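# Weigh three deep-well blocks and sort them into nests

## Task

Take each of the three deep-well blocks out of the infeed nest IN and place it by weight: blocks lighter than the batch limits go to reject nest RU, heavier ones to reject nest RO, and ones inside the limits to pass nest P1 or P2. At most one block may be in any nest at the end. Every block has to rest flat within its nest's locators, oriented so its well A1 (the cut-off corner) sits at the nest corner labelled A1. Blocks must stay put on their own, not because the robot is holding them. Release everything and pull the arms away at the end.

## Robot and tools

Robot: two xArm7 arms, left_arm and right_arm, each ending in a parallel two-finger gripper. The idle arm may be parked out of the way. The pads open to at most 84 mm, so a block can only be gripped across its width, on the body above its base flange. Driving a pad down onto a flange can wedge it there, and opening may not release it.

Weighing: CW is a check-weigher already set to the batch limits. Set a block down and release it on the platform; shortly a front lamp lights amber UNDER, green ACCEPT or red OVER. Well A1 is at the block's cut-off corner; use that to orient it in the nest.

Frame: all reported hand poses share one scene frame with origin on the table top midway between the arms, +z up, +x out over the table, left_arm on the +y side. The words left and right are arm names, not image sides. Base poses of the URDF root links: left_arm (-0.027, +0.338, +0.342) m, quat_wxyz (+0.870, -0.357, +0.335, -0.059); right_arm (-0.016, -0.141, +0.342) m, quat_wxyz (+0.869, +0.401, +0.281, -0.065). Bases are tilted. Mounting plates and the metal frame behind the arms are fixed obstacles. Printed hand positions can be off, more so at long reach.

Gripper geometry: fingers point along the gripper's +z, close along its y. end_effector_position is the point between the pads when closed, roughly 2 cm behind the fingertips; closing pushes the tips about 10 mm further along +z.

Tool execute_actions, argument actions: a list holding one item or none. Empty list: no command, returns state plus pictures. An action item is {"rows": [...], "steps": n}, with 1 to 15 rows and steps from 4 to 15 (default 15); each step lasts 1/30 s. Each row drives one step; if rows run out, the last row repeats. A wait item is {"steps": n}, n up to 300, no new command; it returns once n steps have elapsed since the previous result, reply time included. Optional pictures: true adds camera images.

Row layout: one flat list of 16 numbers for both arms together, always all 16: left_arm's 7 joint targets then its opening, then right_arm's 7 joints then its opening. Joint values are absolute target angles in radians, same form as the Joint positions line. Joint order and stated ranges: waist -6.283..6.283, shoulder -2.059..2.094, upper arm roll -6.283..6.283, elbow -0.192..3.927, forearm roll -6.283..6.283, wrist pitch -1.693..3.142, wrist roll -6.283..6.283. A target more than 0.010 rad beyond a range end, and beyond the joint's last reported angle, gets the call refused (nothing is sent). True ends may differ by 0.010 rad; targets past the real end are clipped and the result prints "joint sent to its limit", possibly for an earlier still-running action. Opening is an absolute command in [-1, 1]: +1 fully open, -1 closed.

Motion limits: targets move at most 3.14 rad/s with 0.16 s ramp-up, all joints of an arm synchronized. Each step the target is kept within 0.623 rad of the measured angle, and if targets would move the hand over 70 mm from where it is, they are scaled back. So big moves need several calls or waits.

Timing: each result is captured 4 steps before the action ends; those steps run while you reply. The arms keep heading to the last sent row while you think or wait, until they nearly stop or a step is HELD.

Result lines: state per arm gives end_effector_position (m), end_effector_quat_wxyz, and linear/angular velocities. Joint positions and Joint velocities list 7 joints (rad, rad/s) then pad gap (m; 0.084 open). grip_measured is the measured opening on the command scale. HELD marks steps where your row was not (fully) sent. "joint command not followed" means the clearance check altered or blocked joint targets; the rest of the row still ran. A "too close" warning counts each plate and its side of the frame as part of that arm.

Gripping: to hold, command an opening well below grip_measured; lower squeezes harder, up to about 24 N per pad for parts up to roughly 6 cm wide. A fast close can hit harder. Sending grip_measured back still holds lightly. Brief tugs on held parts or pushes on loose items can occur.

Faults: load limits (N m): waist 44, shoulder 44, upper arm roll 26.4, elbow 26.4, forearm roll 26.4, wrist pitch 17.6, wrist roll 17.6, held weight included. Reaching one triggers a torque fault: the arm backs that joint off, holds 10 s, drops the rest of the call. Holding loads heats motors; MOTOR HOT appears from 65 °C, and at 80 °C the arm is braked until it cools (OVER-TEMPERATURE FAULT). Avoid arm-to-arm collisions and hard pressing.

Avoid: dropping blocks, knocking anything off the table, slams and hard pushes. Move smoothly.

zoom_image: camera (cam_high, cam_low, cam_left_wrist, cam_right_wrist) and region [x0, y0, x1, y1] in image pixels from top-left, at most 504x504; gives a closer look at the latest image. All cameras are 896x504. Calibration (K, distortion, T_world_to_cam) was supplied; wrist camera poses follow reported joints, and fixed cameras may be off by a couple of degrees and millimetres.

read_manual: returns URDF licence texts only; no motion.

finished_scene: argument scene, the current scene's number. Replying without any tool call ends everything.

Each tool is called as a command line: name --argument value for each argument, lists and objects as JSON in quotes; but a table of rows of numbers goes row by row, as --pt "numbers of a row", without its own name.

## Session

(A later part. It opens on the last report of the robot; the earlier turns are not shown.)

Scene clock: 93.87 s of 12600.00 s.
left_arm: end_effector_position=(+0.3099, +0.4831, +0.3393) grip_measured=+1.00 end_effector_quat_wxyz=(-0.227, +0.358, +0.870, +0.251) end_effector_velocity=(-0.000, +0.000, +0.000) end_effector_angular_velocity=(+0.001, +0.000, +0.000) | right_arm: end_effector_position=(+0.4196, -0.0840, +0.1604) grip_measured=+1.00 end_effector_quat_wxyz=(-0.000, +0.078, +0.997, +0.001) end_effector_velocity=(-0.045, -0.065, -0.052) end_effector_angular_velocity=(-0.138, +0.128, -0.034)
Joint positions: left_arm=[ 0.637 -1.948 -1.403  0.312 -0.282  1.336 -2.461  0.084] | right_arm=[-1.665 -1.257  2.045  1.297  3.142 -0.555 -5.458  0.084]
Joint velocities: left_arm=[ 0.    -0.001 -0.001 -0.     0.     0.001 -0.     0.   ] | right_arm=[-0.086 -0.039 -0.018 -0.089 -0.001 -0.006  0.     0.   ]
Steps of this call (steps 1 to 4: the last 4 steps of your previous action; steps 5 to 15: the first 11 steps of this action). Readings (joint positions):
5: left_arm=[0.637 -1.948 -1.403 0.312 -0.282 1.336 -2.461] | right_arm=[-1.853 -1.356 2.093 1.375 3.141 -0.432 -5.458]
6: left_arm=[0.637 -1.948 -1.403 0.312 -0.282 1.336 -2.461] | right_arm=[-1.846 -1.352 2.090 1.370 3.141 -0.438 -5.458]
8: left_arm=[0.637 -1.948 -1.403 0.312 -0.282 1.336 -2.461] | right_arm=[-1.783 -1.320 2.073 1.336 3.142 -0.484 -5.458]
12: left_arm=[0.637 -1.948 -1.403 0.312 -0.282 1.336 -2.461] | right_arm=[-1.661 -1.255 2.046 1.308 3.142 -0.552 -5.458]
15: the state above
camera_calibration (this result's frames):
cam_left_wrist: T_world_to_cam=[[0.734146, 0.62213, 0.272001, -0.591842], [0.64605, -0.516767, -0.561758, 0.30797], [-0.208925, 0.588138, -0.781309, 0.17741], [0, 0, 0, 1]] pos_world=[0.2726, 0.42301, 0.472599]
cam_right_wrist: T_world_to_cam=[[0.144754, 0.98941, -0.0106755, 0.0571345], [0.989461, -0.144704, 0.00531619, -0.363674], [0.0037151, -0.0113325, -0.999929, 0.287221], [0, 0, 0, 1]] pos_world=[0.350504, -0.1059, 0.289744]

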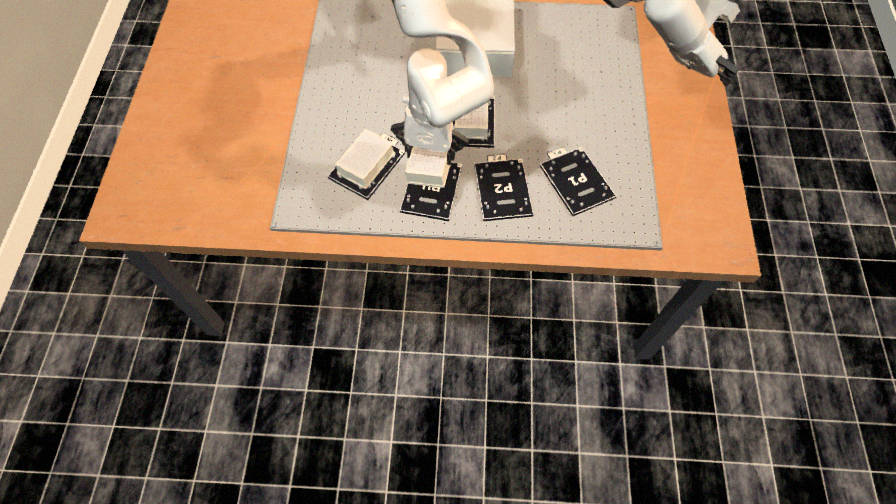

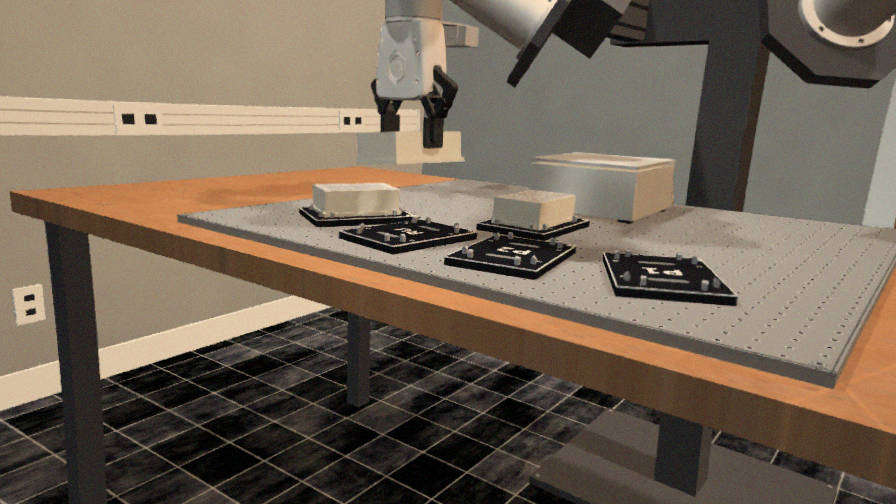

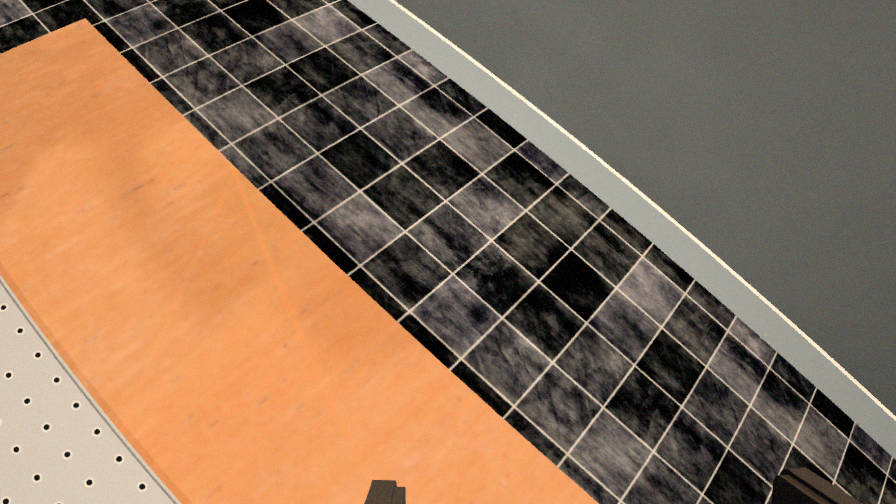

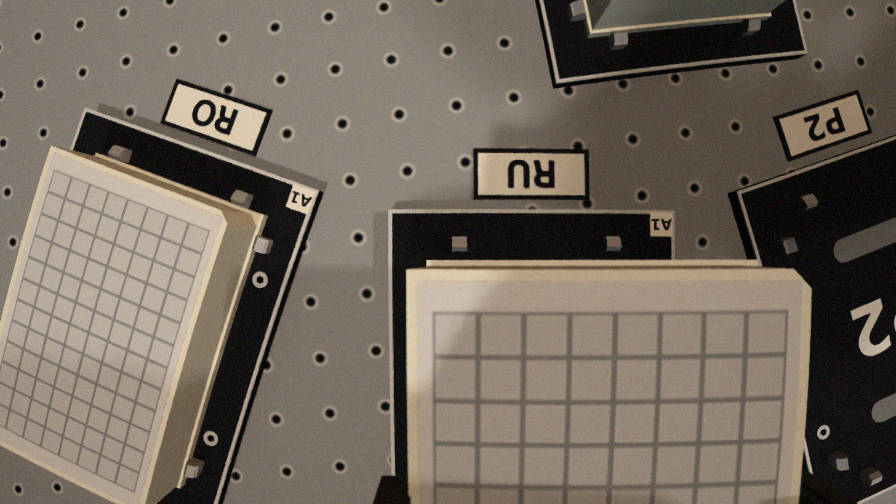

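execute_actions --actions '[{"rows":[[0.637,-1.948,-1.403,0.312,-0.282,1.336,-2.461,1,-1.6655,-1.2572,2.0446,1.2963,3.1416,-0.5554,-5.458,0.3]],"steps":10}]'

execute_actions --actions '[{"rows":[[0.637,-1.948,-1.403,0.312,-0.282,1.336,-2.461,1,-1.8527,-1.3557,2.0965,1.3773,3.1416,-0.4306,-5.455,0.3]]}]'

execute_actions --actions '[{"rows":[[0.637,-1.948,-1.403,0.312,-0.282,1.336,-2.461,1,-1.872,-1.367,2.1004,1.39,3.1416,-0.421,-5.455,0.3]]}]' --pictures true

zoom_image --camera "cam_low" --region '[330,170,490,270]'

Scene clock: 96.47 s of 12600.00 s.
left_arm: end_effector_position=(+0.3099, +0.4831, +0.3393) grip_measured=+1.00 end_effector_quat_wxyz=(-0.227, +0.358, +0.870, +0.251) end_effector_velocity=(-0.000, -0.000, -0.000) end_effector_angular_velocity=(+0.000, +0.002, -0.000) | right_arm: end_effector_position=(+0.4195, -0.0847, +0.1601) grip_measured=+0.98 end_effector_quat_wxyz=(-0.000, +0.079, +0.997, -0.000) end_effector_velocity=(-0.000, -0.000, -0.000) end_effector_angular_velocity=(+0.000, +0.001, +0.000)
Joint positions: left_arm=[ 0.637 -1.948 -1.403  0.312 -0.282  1.336 -2.461  0.084] | right_arm=[-1.666 -1.257  2.045  1.296  3.142 -0.555 -5.458  0.083]
Joint velocities: left_arm=[ 0.     0.001 -0.001  0.     0.     0.001 -0.    -0.   ] | right_arm=[-0.001  0.     0.001 -0.    -0.001  0.    -0.    -0.   ]
Steps of this call (steps 1 to 4: the last 4 steps of your previous action; steps 5 to 15: the robot went on to your last target; steps 16 to 72: nothing new was sent; steps 73 to 78: the first 6 steps of this action). Readings (joint positions):
73: left_arm=[0.637 -1.948 -1.403 0.312 -0.282 1.336 -2.461] | right_arm=[-1.665 -1.257 2.045 1.296 3.142 -0.555 -5.458]
74: left_arm=[0.637 -1.948 -1.403 0.312 -0.282 1.336 -2.461] | right_arm=[-1.666 -1.257 2.045 1.296 3.142 -0.555 -5.458]
76: left_arm=[0.637 -1.948 -1.403 0.312 -0.282 1.336 -2.461] | right_arm=[-1.666 -1.257 2.045 1.296 3.142 -0.555 -5.458]
78: the state above

Scene clock: 96.97 s of 12600.00 s.
left_arm: end_effector_position=(+0.3099, +0.4831, +0.3393) grip_measured=+1.00 end_effector_quat_wxyz=(-0.227, +0.358, +0.870, +0.251) end_effector_velocity=(+0.000, -0.000, +0.000) end_effector_angular_velocity=(+0.000, -0.001, -0.000) | right_arm: end_effector_position=(+0.4167, -0.0857, +0.0783) grip_measured=+0.98 end_effector_quat_wxyz=(-0.002, +0.080, +0.997, -0.001) end_effector_velocity=(+0.069, +0.075, +0.057) end_effector_angular_velocity=(+0.153, -0.161, +0.018)
Joint positions: left_arm=[ 0.637 -1.948 -1.403  0.312 -0.282  1.336 -2.461  0.084] | right_arm=[-1.854 -1.356  2.096  1.376  3.142 -0.431 -5.455  0.083]
Joint velocities: left_arm=[ 0.    -0.001 -0.     0.001  0.     0.    -0.     0.   ] | right_arm=[0.097 0.05  0.007 0.105 0.    0.01  0.    0.   ]
Steps of this call (steps 1 to 4: the last 4 steps of your previous action; steps 5 to 15: the first 11 steps of this action). Readings (joint positions):
5: left_arm=[0.637 -1.948 -1.403 0.312 -0.282 1.336 -2.461] | right_arm=[-1.666 -1.258 2.045 1.297 3.142 -0.555 -5.458]
6: left_arm=[0.637 -1.948 -1.403 0.312 -0.282 1.336 -2.461] | right_arm=[-1.674 -1.261 2.047 1.302 3.142 -0.548 -5.458]
8: left_arm=[0.637 -1.948 -1.403 0.312 -0.282 1.336 -2.461] | right_arm=[-1.736 -1.294 2.066 1.337 3.142 -0.503 -5.457]
12: left_arm=[0.637 -1.948 -1.403 0.312 -0.282 1.336 -2.461] | right_arm=[-1.858 -1.359 2.095 1.366 3.142 -0.434 -5.455]
15: the state above

Scene clock: 97.47 s of 12600.00 s.
left_arm: end_effector_position=(+0.3099, +0.4831, +0.3393) grip_measured=+1.00 end_effector_quat_wxyz=(-0.227, +0.358, +0.870, +0.251) end_effector_velocity=(+0.000, +0.000, -0.000) end_effector_angular_velocity=(-0.000, -0.000, -0.001) | right_arm: end_effector_position=(+0.4181, -0.0840, +0.0715) grip_measured=+0.98 end_effector_quat_wxyz=(-0.001, +0.079, +0.997, +0.001) end_effector_velocity=(-0.000, +0.000, +0.000) end_effector_angular_velocity=(+0.000, +0.000, -0.000)
Joint positions: left_arm=[ 0.637 -1.948 -1.403  0.312 -0.282  1.336 -2.461  0.084] | right_arm=[-1.872 -1.367  2.1    1.39   3.141 -0.421 -5.455  0.083]
Joint velocities: left_arm=[-0.     0.001 -0.    -0.001  0.    -0.001  0.    -0.   ] | right_arm=[ 0. -0.  0.  0.  0. -0.  0.  0.]
Steps of this call (steps 1 to 4: the last 4 steps of your previous action; steps 5 to 15: the first 11 steps of this action). Readings (joint positions):
5: left_arm=[0.637 -1.948 -1.403 0.312 -0.282 1.336 -2.461] | right_arm=[-1.851 -1.355 2.097 1.379 3.142 -0.430 -5.455]
6: left_arm=[0.637 -1.948 -1.403 0.312 -0.282 1.336 -2.461] | right_arm=[-1.857 -1.358 2.098 1.383 3.142 -0.428 -5.455]
8: left_arm=[0.637 -1.948 -1.403 0.312 -0.282 1.336 -2.461] | right_arm=[-1.869 -1.365 2.100 1.388 3.142 -0.422 -5.455]
12: left_arm=[0.637 -1.948 -1.403 0.312 -0.282 1.336 -2.461] | right_arm=[-1.872 -1.367 2.100 1.390 3.141 -0.421 -5.455]
15: the state above
camera_calibration (this result's frames):
cam_left_wrist: T_world_to_cam=[[0.734145, 0.62213, 0.272001, -0.591842], [0.64605, -0.516767, -0.561757, 0.30797], [-0.208925, 0.588138, -0.781309, 0.17741], [0, 0, 0, 1]] pos_world=[0.2726, 0.42301, 0.472599]
cam_right_wrist: T_world_to_cam=[[0.146691, 0.989129, -0.0102905, 0.0555426], [0.989179, -0.146657, 0.00398531, -0.361675], [0.00243282, -0.0107637, -0.999939, 0.198881], [0, 0, 0, 1]] pos_world=[0.34913, -0.10584, 0.200882]

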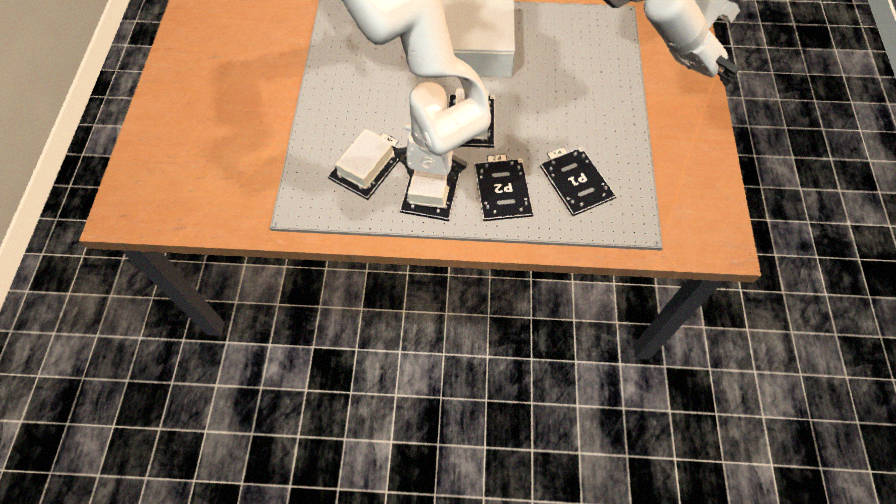

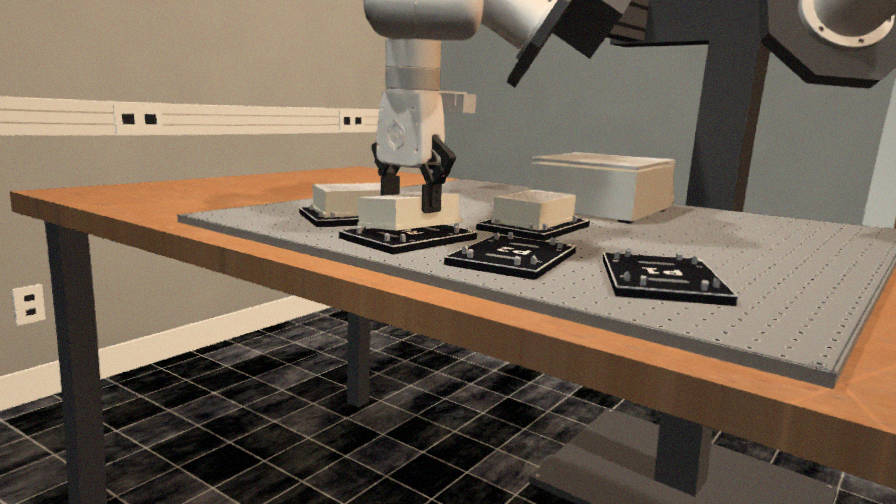

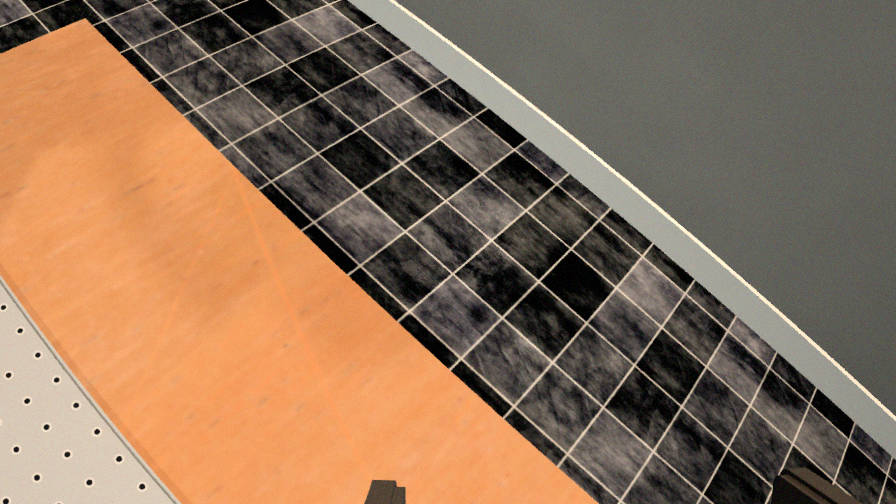

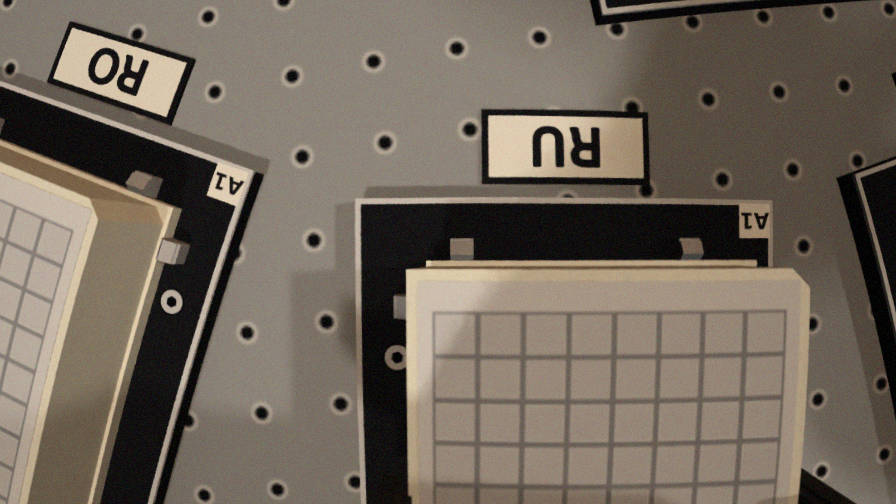

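Region (330, 170, 490, 270) of cam_low's 896x504 image, scaled by 3.150, with more detail than that image has; it fills the top 315 rows of this view, and the rest is white.

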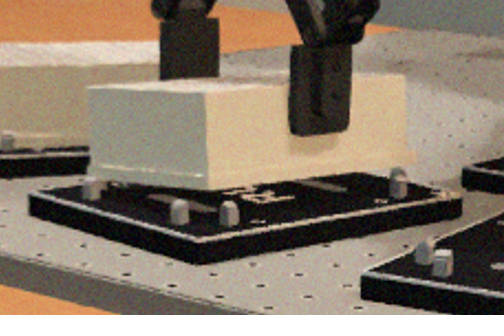

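execute_actions --actions '[{"rows":[[0.637,-1.948,-1.403,0.312,-0.282,1.336,-2.461,1,-1.872,-1.367,2.098,1.386,3.1416,-0.417,-5.455,0.3],[0.637,-1.948,-1.403,0.312,-0.282,1.336,-2.461,1,-1.872,-1.367,2.098,1.386,3.1416,-0.417,-5.455,0.3],[0.637,-1.948,-1.403,0.312,-0.282,1.336,-2.461,1,-1.872,-1.367,2.098,1.386,3.1416,-0.417,-5.455,0.3],[0.637,-1.948,-1.403,0.312,-0.282,1.336,-2.461,1,-1.879,-1.371,2.0995,1.3905,3.1416,-0.4135,-5.455,0.3],[0.637,-1.948,-1.403,0.312,-0.282,1.336,-2.461,1,-1.886,-1.375,2.101,1.395,3.1416,-0.41,-5.455,0.3],[0.637,-1.948,-1.403,0.312,-0.282,1.336,-2.461,1,-1.893,-1.379,2.1023,1.3995,3.1416,-0.4066,-5.455,0.3]]}]'

execute_actions --actions '[{"rows":[[0.637,-1.948,-1.403,0.312,-0.282,1.336,-2.461,1,-1.893,-1.379,2.1023,1.3995,3.1416,-0.4066,-5.455,1]]}]' --pictures true

zoom_image --camera "cam_low" --region '[330,170,490,270]'

Scene clock: 98.27 s of 12600.00 s.
left_arm: end_effector_position=(+0.3099, +0.4831, +0.3393) grip_measured=+1.00 end_effector_quat_wxyz=(-0.227, +0.358, +0.870, +0.251) end_effector_velocity=(-0.001, +0.000, -0.000) end_effector_angular_velocity=(+0.001, +0.002, +0.001) | right_arm: end_effector_position=(+0.4183, -0.0855, +0.0624) grip_measured=+0.98 end_effector_quat_wxyz=(+0.000, +0.080, +0.997, +0.000) end_effector_velocity=(-0.000, +0.001, -0.002) end_effector_angular_velocity=(+0.003, -0.001, +0.003)
Joint positions: left_arm=[ 0.637 -1.948 -1.403  0.312 -0.282  1.336 -2.461  0.084] | right_arm=[-1.892 -1.378  2.102  1.4    3.141 -0.407 -5.455  0.083]
Joint velocities: left_arm=[-0.     0.    -0.    -0.     0.     0.002 -0.     0.   ] | right_arm=[-0.004 -0.003  0.003  0.003 -0.     0.004 -0.001 -0.   ]
Steps of this call (steps 1 to 4: the last 4 steps of your previous action; steps 5 to 13: the robot went on to your last target; steps 14 to 24: the first 11 steps of this action). Readings (joint positions):
14: left_arm=[0.637 -1.948 -1.403 0.312 -0.282 1.336 -2.461] | right_arm=[-1.872 -1.367 2.100 1.390 3.142 -0.421 -5.455]
15: left_arm=[0.637 -1.948 -1.403 0.312 -0.282 1.336 -2.461] | right_arm=[-1.872 -1.367 2.100 1.389 3.142 -0.419 -5.455]
17: left_arm=[0.637 -1.948 -1.403 0.312 -0.282 1.336 -2.461] | right_arm=[-1.872 -1.367 2.099 1.387 3.142 -0.417 -5.455]
21: left_arm=[0.637 -1.948 -1.403 0.312 -0.282 1.336 -2.461] | right_arm=[-1.889 -1.377 2.101 1.398 3.141 -0.408 -5.455]
24: the state above

Scene clock: 98.77 s of 12600.00 s.
left_arm: end_effector_position=(+0.3099, +0.4831, +0.3393) grip_measured=+1.00 end_effector_quat_wxyz=(-0.227, +0.358, +0.870, +0.251) end_effector_velocity=(-0.000, +0.000, +0.000) end_effector_angular_velocity=(-0.002, +0.000, +0.003) | right_arm: end_effector_position=(+0.4167, -0.0855, +0.0614) grip_measured=+1.00 end_effector_quat_wxyz=(-0.001, +0.080, +0.997, +0.000) end_effector_velocity=(+0.002, -0.001, +0.002) end_effector_angular_velocity=(-0.002, -0.003, +0.001)
Joint positions: left_arm=[ 0.637 -1.948 -1.403  0.312 -0.282  1.336 -2.461  0.084] | right_arm=[-1.893 -1.379  2.104  1.399  3.142 -0.407 -5.455  0.084]
Joint velocities: left_arm=[ 0.     0.     0.003 -0.     0.     0.001 -0.    -0.   ] | right_arm=[ 0.003  0.001 -0.003  0.001 -0.002 -0.004  0.001  0.   ]
Steps of this call (steps 1 to 4: the last 4 steps of your previous action; steps 5 to 15: the first 11 steps of this action). Readings (joint positions):
5: left_arm=[0.637 -1.948 -1.403 0.312 -0.282 1.336 -2.461] | right_arm=[-1.892 -1.379 2.102 1.400 3.141 -0.407 -5.455]
6: left_arm=[0.637 -1.948 -1.403 0.312 -0.282 1.336 -2.461] | right_arm=[-1.892 -1.379 2.102 1.400 3.141 -0.407 -5.455]
8: left_arm=[0.637 -1.948 -1.403 0.312 -0.282 1.336 -2.461] | right_arm=[-1.893 -1.379 2.102 1.400 3.142 -0.406 -5.455]
12: left_arm=[0.637 -1.948 -1.403 0.312 -0.282 1.336 -2.461] | right_arm=[-1.894 -1.380 2.104 1.399 3.142 -0.406 -5.455]
15: the state above
camera_calibration (this result's frames):
cam_left_wrist: T_world_to_cam=[[0.734145, 0.62213, 0.272001, -0.591842], [0.64605, -0.516767, -0.561757, 0.30797], [-0.208925, 0.588138, -0.781309, 0.17741], [0, 0, 0, 1]] pos_world=[0.2726, 0.42301, 0.472599]
cam_right_wrist: T_world_to_cam=[[0.147624, 0.988972, -0.0119158, 0.0568591], [0.989043, -0.147597, 0.00311727, -0.360427], [0.00132416, -0.0122454, -0.999924, 0.189178], [0, 0, 0, 1]] pos_world=[0.347833, -0.107113, 0.190965]

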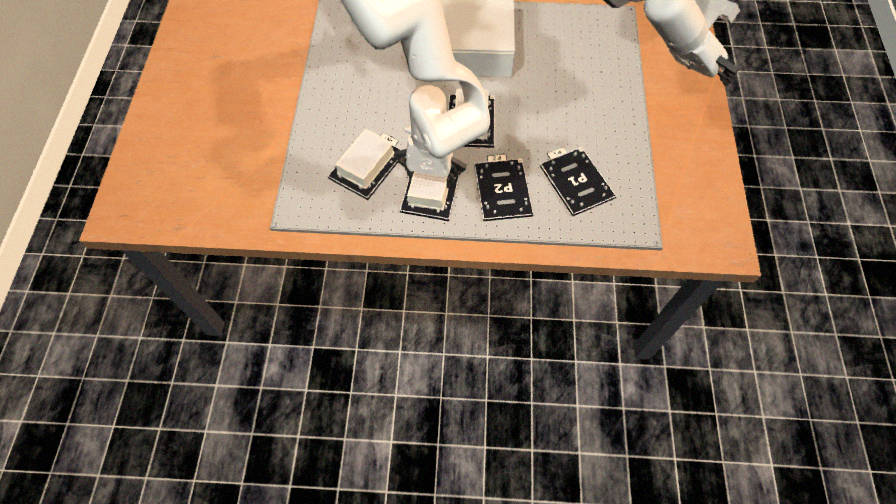

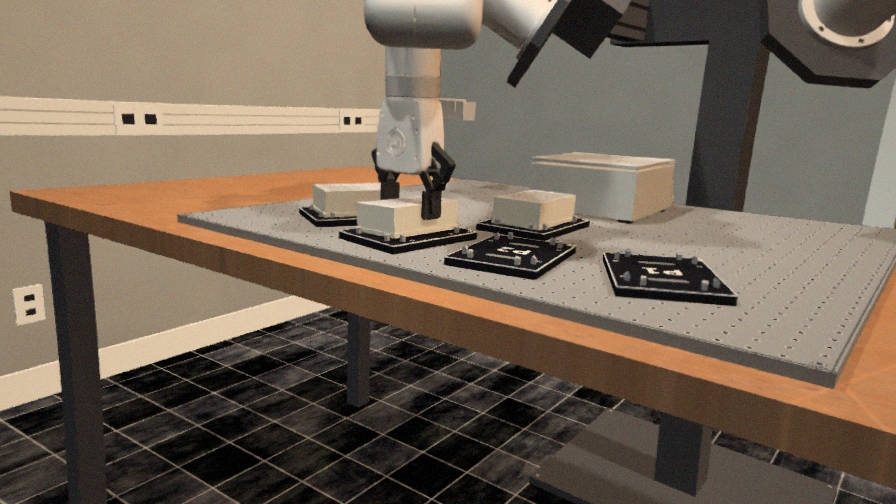

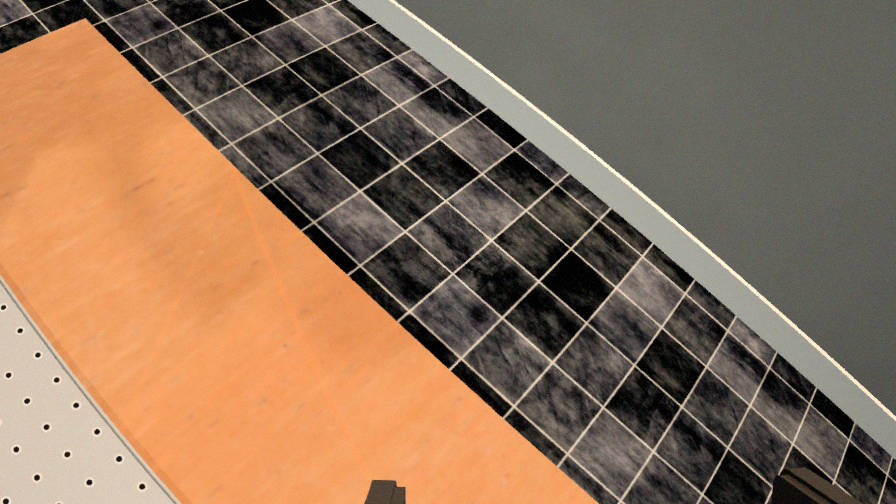

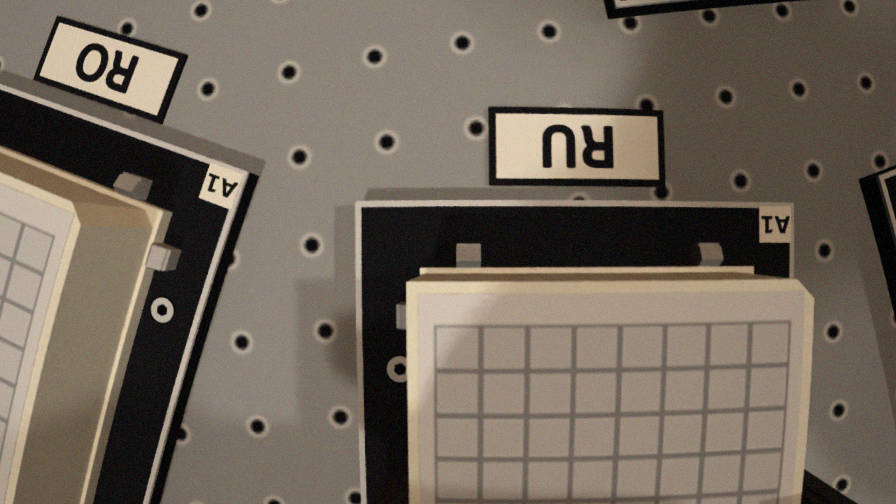

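Region (330, 170, 490, 270) of cam_low's 896x504 image, scaled by 3.150, with more detail than that image has; it fills the top 315 rows of this view, and the rest is white.

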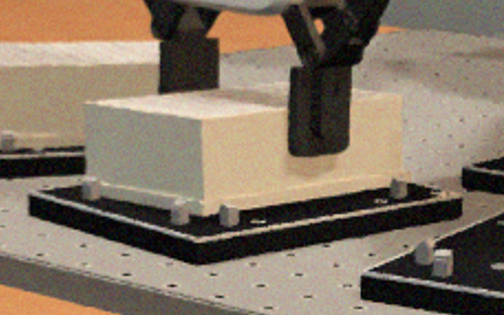

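execute_actions --actions '[{"rows":[[0.637,-1.948,-1.403,0.312,-0.282,1.336,-2.461,1,-1.900,-1.383,2.1045,1.409,3.1416,-0.4075,-5.455,1]]}]'

execute_actions --actions '[{"rows":[[0.637,-1.948,-1.403,0.312,-0.282,1.336,-2.461,1,-1.888,-1.376,2.102,1.401,3.1416,-0.4135,-5.455,1],[0.637,-1.948,-1.403,0.312,-0.282,1.336,-2.461,1,-1.888,-1.376,2.102,1.401,3.1416,-0.4135,-5.455,1],[0.637,-1.948,-1.403,0.312,-0.282,1.336,-2.461,1,-1.876,-1.369,2.0997,1.3935,3.1416,-0.4195,-5.455,1],[0.637,-1.948,-1.403,0.312,-0.282,1.336,-2.461,1,-1.876,-1.369,2.0997,1.3935,3.1416,-0.4195,-5.455,1],[0.637,-1.948,-1.403,0.312,-0.282,1.336,-2.461,1,-1.864,-1.362,2.0973,1.386,3.1416,-0.4255,-5.455,1],[0.637,-1.948,-1.403,0.312,-0.282,1.336,-2.461,1,-1.864,-1.362,2.0973,1.386,3.1416,-0.4255,-5.455,1],[0.637,-1.948,-1.403,0.312,-0.282,1.336,-2.461,1,-1.8515,-1.355,2.095,1.378,3.1416,-0.4315,-5.455,1]]}]' --pictures true

zoom_image --camera "cam_low" --region '[330,170,490,270]'

Scene clock: 99.53 s of 12600.00 s.
left_arm: end_effector_position=(+0.3099, +0.4831, +0.3393) grip_measured=+1.00 end_effector_quat_wxyz=(-0.227, +0.358, +0.870, +0.251) end_effector_velocity=(-0.000, +0.000, -0.000) end_effector_angular_velocity=(+0.001, +0.001, +0.001) | right_arm: end_effector_position=(+0.4186, -0.0846, +0.0598) grip_measured=+1.00 end_effector_quat_wxyz=(-0.000, +0.080, +0.997, +0.001) end_effector_velocity=(-0.001, +0.002, +0.000) end_effector_angular_velocity=(+0.002, +0.001, +0.001)
Joint positions: left_arm=[ 0.637 -1.948 -1.403  0.312 -0.282  1.336 -2.461  0.084] | right_arm=[-1.9   -1.383  2.104  1.409  3.142 -0.408 -5.455  0.084]
Joint velocities: left_arm=[-0.    -0.    -0.    -0.001  0.     0.001  0.     0.   ] | right_arm=[ 0.     0.     0.003  0.001  0.001 -0.     0.    -0.   ]
Steps of this call (steps 1 to 4: the last 4 steps of your previous action; steps 5 to 12: the robot went on to your last target; steps 13 to 23: the first 11 steps of this action). Readings (joint positions):
13: left_arm=[0.637 -1.948 -1.403 0.312 -0.282 1.336 -2.461] | right_arm=[-1.893 -1.379 2.103 1.400 3.142 -0.407 -5.455]
14: left_arm=[0.637 -1.948 -1.403 0.312 -0.282 1.336 -2.461] | right_arm=[-1.896 -1.380 2.103 1.403 3.142 -0.407 -5.455]
16: left_arm=[0.637 -1.948 -1.403 0.312 -0.282 1.336 -2.461] | right_arm=[-1.899 -1.383 2.104 1.408 3.142 -0.407 -5.455]
20: left_arm=[0.637 -1.948 -1.403 0.312 -0.282 1.336 -2.461] | right_arm=[-1.900 -1.383 2.104 1.409 3.142 -0.408 -5.455]
23: the state above

Scene clock: 100.03 s of 12600.00 s.
left_arm: end_effector_position=(+0.3099, +0.4831, +0.3393) grip_measured=+1.00 end_effector_quat_wxyz=(-0.227, +0.358, +0.870, +0.251) end_effector_velocity=(-0.000, -0.000, -0.000) end_effector_angular_velocity=(-0.001, +0.002, -0.001) | right_arm: end_effector_position=(+0.4193, -0.0839, +0.0802) grip_measured=+1.00 end_effector_quat_wxyz=(+0.000, +0.080, +0.997, +0.001) end_effector_velocity=(-0.003, +0.001, +0.007) end_effector_angular_velocity=(+0.000, +0.004, +0.002)
Joint positions: left_arm=[ 0.637 -1.948 -1.403  0.312 -0.282  1.336 -2.461  0.084] | right_arm=[-1.851 -1.355  2.095  1.379  3.142 -0.431 -5.455  0.084]
Joint velocities: left_arm=[-0.     0.002 -0.001 -0.    -0.     0.    -0.     0.   ] | right_arm=[ 0.018  0.008  0.001 -0.013  0.    -0.009  0.002 -0.   ]
Steps of this call (steps 1 to 4: the last 4 steps of your previous action; steps 5 to 15: the first 11 steps of this action). Readings (joint positions):
5: left_arm=[0.637 -1.948 -1.403 0.312 -0.282 1.336 -2.461] | right_arm=[-1.899 -1.383 2.104 1.408 3.142 -0.408 -5.455]
6: left_arm=[0.637 -1.948 -1.403 0.312 -0.282 1.336 -2.461] | right_arm=[-1.896 -1.381 2.104 1.406 3.142 -0.410 -5.455]
8: left_arm=[0.637 -1.948 -1.403 0.312 -0.282 1.336 -2.461] | right_arm=[-1.886 -1.375 2.101 1.399 3.142 -0.415 -5.455]
12: left_arm=[0.637 -1.948 -1.403 0.312 -0.282 1.336 -2.461] | right_arm=[-1.861 -1.360 2.096 1.384 3.142 -0.427 -5.455]
15: the state above
camera_calibration (this result's frames):
cam_left_wrist: T_world_to_cam=[[0.734146, 0.62213, 0.272001, -0.591842], [0.64605, -0.516767, -0.561757, 0.30797], [-0.208925, 0.588138, -0.781309, 0.17741], [0, 0, 0, 1]] pos_world=[0.2726, 0.42301, 0.472599]
cam_right_wrist: T_world_to_cam=[[0.147732, 0.988984, -0.00923879, 0.0547919], [0.989017, -0.147681, 0.00589097, -0.363087], [0.00446167, -0.0100076, -0.99994, 0.206855], [0, 0, 0, 1]] pos_world=[0.350082, -0.105739, 0.209488]

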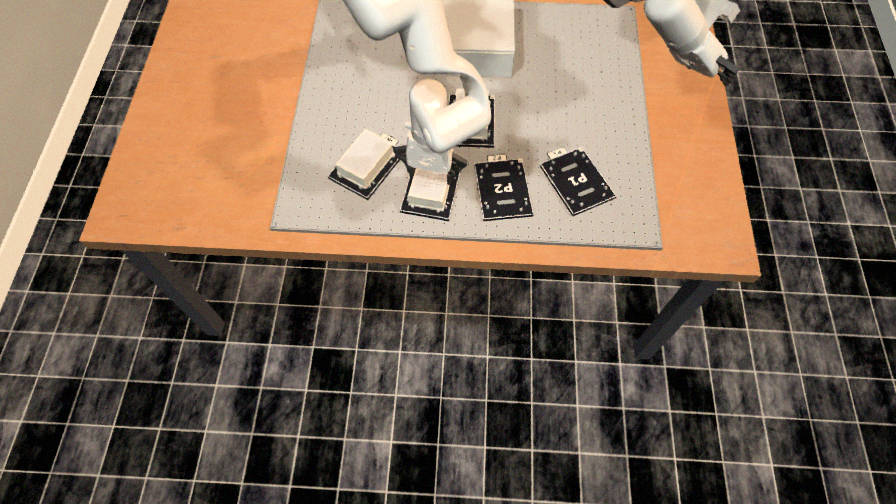

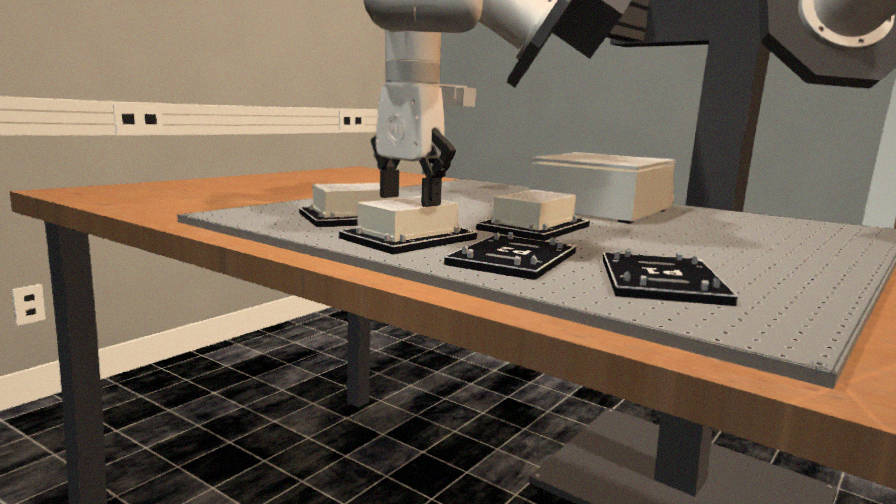

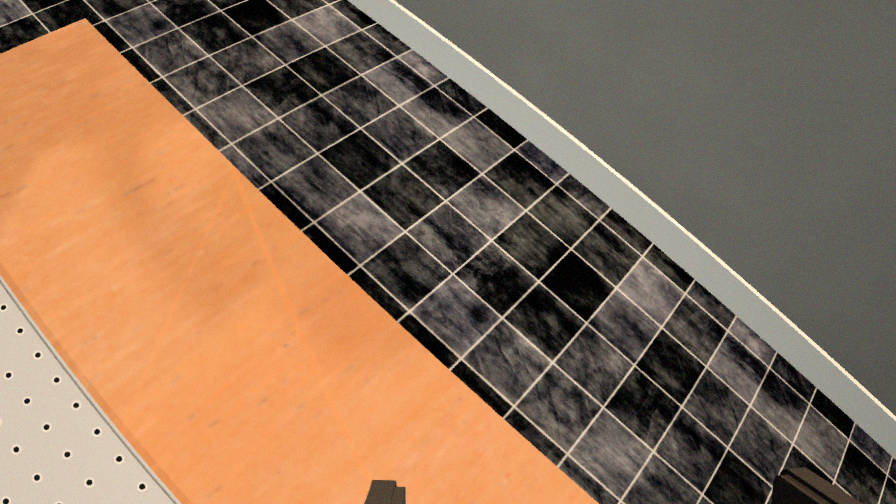

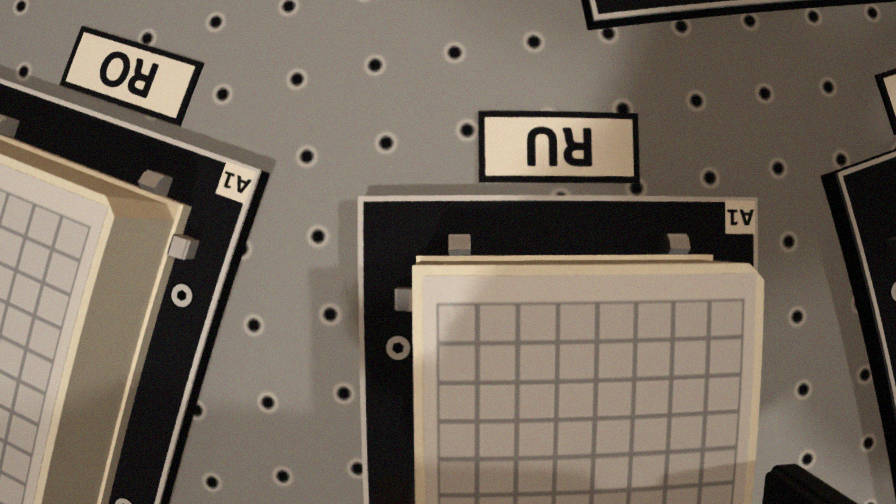

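Region (330, 170, 490, 270) of cam_low's 896x504 image, scaled by 3.150, with more detail than that image has; it fills the top 315 rows of this view, and the rest is white.

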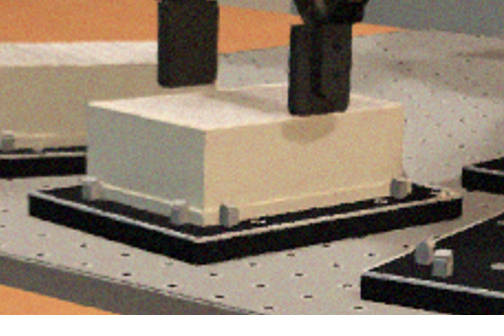

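execute_actions --actions '[{"rows":[[0.637,-1.948,-1.403,0.312,-0.282,1.336,-2.461,1,-1.6655,-1.2572,2.0446,1.2963,3.1416,-0.5554,-5.455,1]],"steps":11}]'

execute_actions --actions '[{"rows":[[0.637,-1.948,-1.403,0.312,-0.282,1.336,-2.461,1,-1.3944,-1.5573,2.4576,1.094,3.1416,-0.3749,-5.013,1]]}]'

execute_actions --actions '[{"steps":12}]'

execute_actions --actions '[{"rows":[[0.637,-1.948,-1.403,0.312,-0.282,1.336,-2.461,1,-1.4536,-1.6298,2.4563,1.1323,3.1416,-0.3197,-5.013,1]],"steps":12}]'

execute_actions --actions '[{"rows":[[0.637,-1.948,-1.403,0.312,-0.282,1.336,-2.461,1,-1.4776,-1.6589,2.4544,1.1503,3.1416,-0.3001,-5.013,1]]}]' --pictures true

Scene clock: 100.77 s of 12600.00 s.
left_arm: end_effector_position=(+0.3099, +0.4831, +0.3393) grip_measured=+1.00 end_effector_quat_wxyz=(-0.227, +0.358, +0.870, +0.251) end_effector_velocity=(+0.000, +0.000, +0.000) end_effector_angular_velocity=(-0.001, -0.002, +0.001) | right_arm: end_effector_position=(+0.4247, -0.0801, +0.1595) grip_measured=+1.00 end_effector_quat_wxyz=(+0.005, +0.080, +0.997, +0.006) end_effector_velocity=(+0.051, +0.092, +0.234) end_effector_angular_velocity=(+0.214, -0.172, +0.048)
Joint positions: left_arm=[ 0.637 -1.948 -1.403  0.312 -0.282  1.336 -2.461  0.084] | right_arm=[-1.67  -1.259  2.047  1.309  3.141 -0.547 -5.455  0.084]
Joint velocities: left_arm=[-0.    -0.001  0.002 -0.001 -0.    -0.001 -0.    -0.   ] | right_arm=[ 0.498  0.255 -0.075 -0.033  0.003 -0.238  0.    -0.   ]
Steps of this call (steps 1 to 4: the last 4 steps of your previous action; steps 5 to 15: the robot went on to your last target; steps 16 to 22: the first 7 steps of this action). Readings (joint positions):
16: left_arm=[0.637 -1.948 -1.403 0.312 -0.282 1.336 -2.461] | right_arm=[-1.851 -1.355 2.095 1.378 3.142 -0.432 -5.455]
17: left_arm=[0.637 -1.948 -1.403 0.312 -0.282 1.336 -2.461] | right_arm=[-1.843 -1.351 2.092 1.372 3.142 -0.439 -5.455]
19: left_arm=[0.637 -1.948 -1.403 0.312 -0.282 1.336 -2.461] | right_arm=[-1.781 -1.318 2.074 1.337 3.142 -0.484 -5.455]
22: the state above

Scene clock: 101.27 s of 12600.00 s.
left_arm: end_effector_position=(+0.3099, +0.4831, +0.3393) grip_measured=+1.00 end_effector_quat_wxyz=(-0.227, +0.358, +0.870, +0.251) end_effector_velocity=(-0.000, +0.000, -0.000) end_effector_angular_velocity=(+0.000, +0.000, -0.000) | right_arm: end_effector_position=(+0.2681, +0.0003, +0.1406) grip_measured=+1.00 end_effector_quat_wxyz=(-0.001, +0.019, +1.000, +0.010) end_effector_velocity=(-0.555, +0.105, -0.105) end_effector_angular_velocity=(-0.082, +0.015, +0.406)
Joint positions: left_arm=[ 0.637 -1.948 -1.403  0.312 -0.282  1.336 -2.461  0.084] | right_arm=[-1.476 -1.469  2.337  1.155  3.142 -0.428 -5.146  0.084]
Joint velocities: left_arm=[-0.     0.001 -0.001 -0.001  0.    -0.001 -0.    -0.   ] | right_arm=[ 0.678 -0.731  1.022 -0.491  0.003  0.429  1.068 -0.   ]
Steps of this call (steps 1 to 4: the last 4 steps of your previous action; steps 5 to 15: the first 11 steps of this action). Readings (joint positions):
5: left_arm=[0.637 -1.948 -1.403 0.312 -0.282 1.336 -2.461] | right_arm=[-1.666 -1.258 2.045 1.294 3.142 -0.554 -5.454]
6: left_arm=[0.637 -1.948 -1.403 0.312 -0.282 1.336 -2.461] | right_arm=[-1.663 -1.264 2.050 1.290 3.141 -0.549 -5.443]
8: left_arm=[0.637 -1.948 -1.403 0.312 -0.282 1.336 -2.461] | right_arm=[-1.629 -1.302 2.097 1.263 3.140 -0.523 -5.382]
12: left_arm=[0.637 -1.948 -1.403 0.312 -0.282 1.336 -2.461] | right_arm=[-1.543 -1.397 2.236 1.203 3.142 -0.470 -5.251]
15: the state above

Scene clock: 101.67 s of 12600.00 s.
left_arm: end_effector_position=(+0.3099, +0.4831, +0.3393) grip_measured=+1.00 end_effector_quat_wxyz=(-0.227, +0.358, +0.870, +0.251) end_effector_velocity=(-0.000, +0.000, +0.000) end_effector_angular_velocity=(+0.001, +0.000, +0.001) | right_arm: end_effector_position=(+0.2057, +0.0019, +0.1255) grip_measured=+1.00 end_effector_quat_wxyz=(+0.000, +0.000, +1.000, +0.000) end_effector_velocity=(-0.017, +0.001, -0.002) end_effector_angular_velocity=(-0.003, +0.017, +0.026)
Joint positions: left_arm=[ 0.637 -1.948 -1.403  0.312 -0.282  1.336 -2.461  0.084] | right_arm=[-1.396 -1.556  2.454  1.095  3.141 -0.375 -5.013  0.084]
Joint velocities: left_arm=[ 0.    -0.001  0.     0.    -0.     0.002  0.    -0.   ] | right_arm=[ 0.005 -0.008  0.033 -0.005  0.002  0.001  0.002 -0.   ]
Kept back: nothing.
Steps of this call (steps 1 to 4: the last 4 steps of your previous action; steps 5 to 12: the robot went on to your last target). Readings (joint positions):
1: left_arm=[0.637 -1.948 -1.403 0.312 -0.282 1.336 -2.461] | right_arm=[-1.454 -1.493 2.371 1.139 3.142 -0.414 -5.110]
2: left_arm=[0.637 -1.948 -1.403 0.312 -0.282 1.336 -2.461] | right_arm=[-1.431 -1.517 2.404 1.122 3.142 -0.400 -5.075]
4: left_arm=[0.637 -1.948 -1.403 0.312 -0.282 1.336 -2.461] | right_arm=[-1.401 -1.552 2.454 1.098 3.143 -0.381 -5.029]
8: left_arm=[0.637 -1.948 -1.403 0.312 -0.282 1.336 -2.461] | right_arm=[-1.396 -1.557 2.453 1.094 3.141 -0.375 -5.014]
12: the state above

Scene clock: 101.93 s of 12600.00 s.
left_arm: end_effector_position=(+0.3099, +0.4831, +0.3393) grip_measured=+1.00 end_effector_quat_wxyz=(-0.227, +0.358, +0.870, +0.251) end_effector_velocity=(-0.000, +0.000, -0.000) end_effector_angular_velocity=(+0.002, +0.002, -0.001) | right_arm: end_effector_position=(+0.2026, -0.0010, +0.0909) grip_measured=+1.00 end_effector_quat_wxyz=(-0.002, -0.002, +1.000, -0.003) end_effector_velocity=(+0.014, +0.049, +0.020) end_effector_angular_velocity=(+0.105, -0.034, +0.003)
Joint positions: left_arm=[ 0.637 -1.948 -1.403  0.312 -0.282  1.336 -2.461  0.084] | right_arm=[-1.456 -1.632  2.456  1.129  3.142 -0.32  -5.013  0.084]
Joint velocities: left_arm=[-0.    -0.    -0.002 -0.    -0.     0.001  0.     0.   ] | right_arm=[0.031 0.031 0.003 0.055 0.001 0.012 0.    0.   ]
Steps of this call (steps 1 to 8: the first 8 steps of this action). Readings (joint positions):
1: left_arm=[0.637 -1.948 -1.403 0.312 -0.282 1.336 -2.461] | right_arm=[-1.396 -1.557 2.454 1.095 3.141 -0.374 -5.013]
2: left_arm=[0.637 -1.948 -1.403 0.312 -0.282 1.336 -2.461] | right_arm=[-1.402 -1.564 2.455 1.102 3.141 -0.367 -5.013]
4: left_arm=[0.637 -1.948 -1.403 0.312 -0.282 1.336 -2.461] | right_arm=[-1.437 -1.607 2.455 1.126 3.141 -0.334 -5.013]
8: the state above

Scene clock: 102.43 s of 12600.00 s.
left_arm: end_effector_position=(+0.3099, +0.4831, +0.3393) grip_measured=+1.00 end_effector_quat_wxyz=(-0.227, +0.358, +0.870, +0.251) end_effector_velocity=(+0.000, -0.000, +0.000) end_effector_angular_velocity=(+0.001, -0.000, -0.001) | right_arm: end_effector_position=(+0.2037, +0.0022, +0.0795) grip_measured=+1.00 end_effector_quat_wxyz=(-0.000, -0.002, +1.000, +0.000) end_effector_velocity=(-0.000, +0.001, +0.001) end_effector_angular_velocity=(+0.003, -0.000, -0.002)
Joint positions: left_arm=[ 0.637 -1.948 -1.403  0.312 -0.282  1.336 -2.461  0.084] | right_arm=[-1.477 -1.658  2.454  1.151  3.142 -0.3   -5.013  0.084]
Joint velocities: left_arm=[-0.    -0.001 -0.001  0.001 -0.     0.001 -0.    -0.   ] | right_arm=[ 0.001  0.002  0.001  0.     0.001  0.     0.002 -0.   ]
Steps of this call (steps 1 to 4: the last 4 steps of your previous action; steps 5 to 15: the first 11 steps of this action). Readings (joint positions):
5: left_arm=[0.637 -1.948 -1.403 0.312 -0.282 1.336 -2.461] | right_arm=[-1.454 -1.629 2.456 1.134 3.142 -0.319 -5.013]
6: left_arm=[0.637 -1.948 -1.403 0.312 -0.282 1.336 -2.461] | right_arm=[-1.459 -1.636 2.456 1.139 3.142 -0.314 -5.013]
8: left_arm=[0.637 -1.948 -1.403 0.312 -0.282 1.336 -2.461] | right_arm=[-1.474 -1.654 2.455 1.148 3.142 -0.303 -5.013]
12: left_arm=[0.637 -1.948 -1.403 0.312 -0.282 1.336 -2.461] | right_arm=[-1.478 -1.659 2.454 1.150 3.142 -0.300 -5.013]
15: the state above
camera_calibration (this result's frames):
cam_left_wrist: T_world_to_cam=[[0.734145, 0.62213, 0.272001, -0.591842], [0.64605, -0.516767, -0.561757, 0.30797], [-0.208925, 0.588138, -0.781309, 0.17741], [0, 0, 0, 1]] pos_world=[0.2726, 0.42301, 0.472599]
cam_right_wrist: T_world_to_cam=[[-0.014967, 0.999824, -0.0112827, 0.034751], [0.999874, 0.0150255, 0.00512478, -0.139663], [0.00529341, -0.0112046, -0.999923, 0.207764], [0, 0, 0, 1]] pos_world=[0.139066, -0.0303185, 0.208856]

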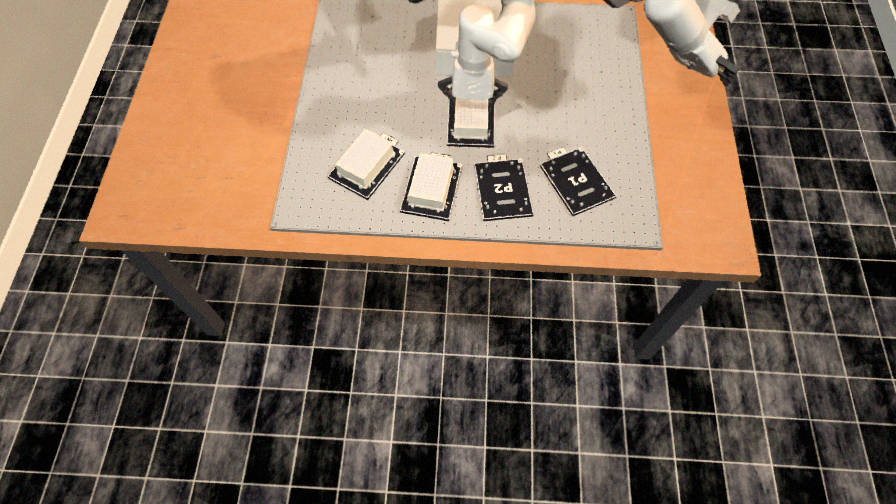

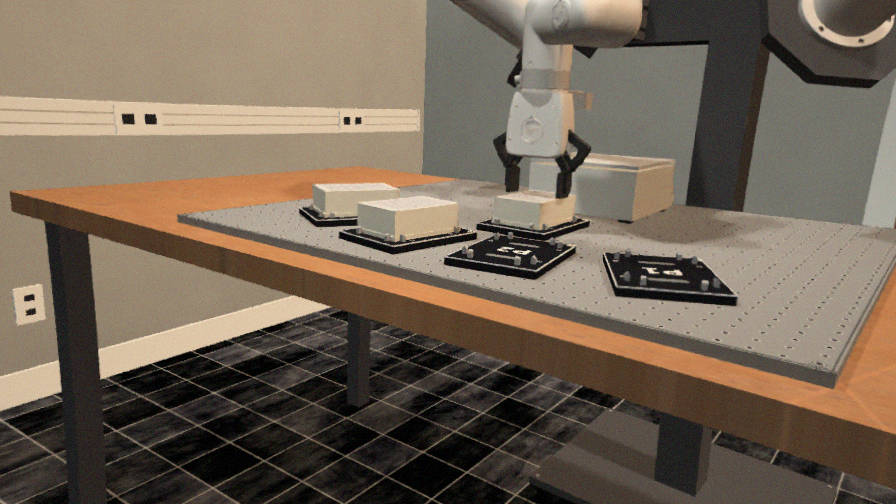

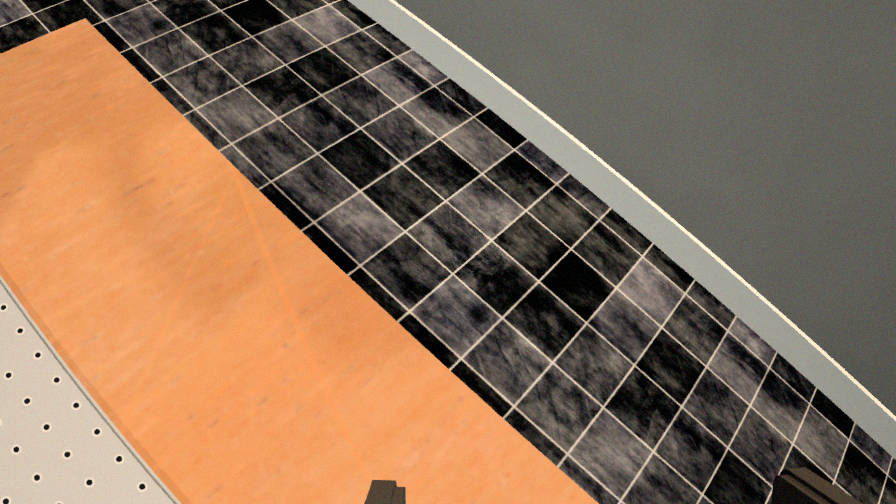

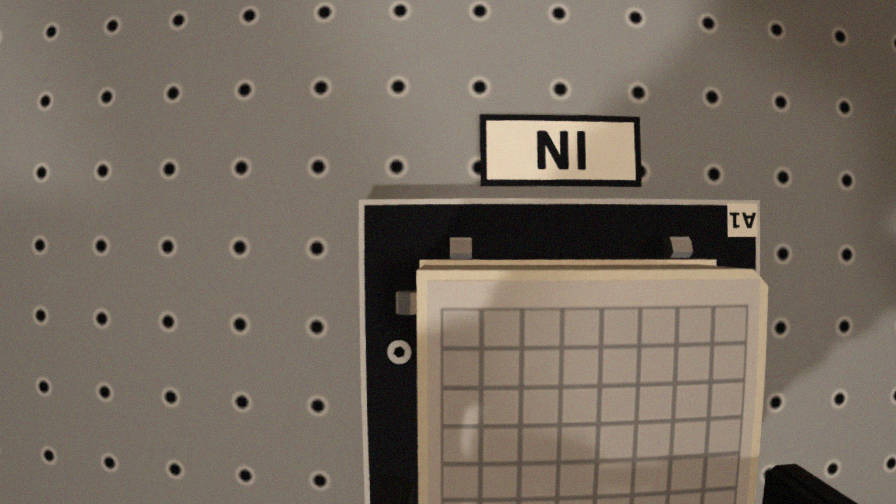

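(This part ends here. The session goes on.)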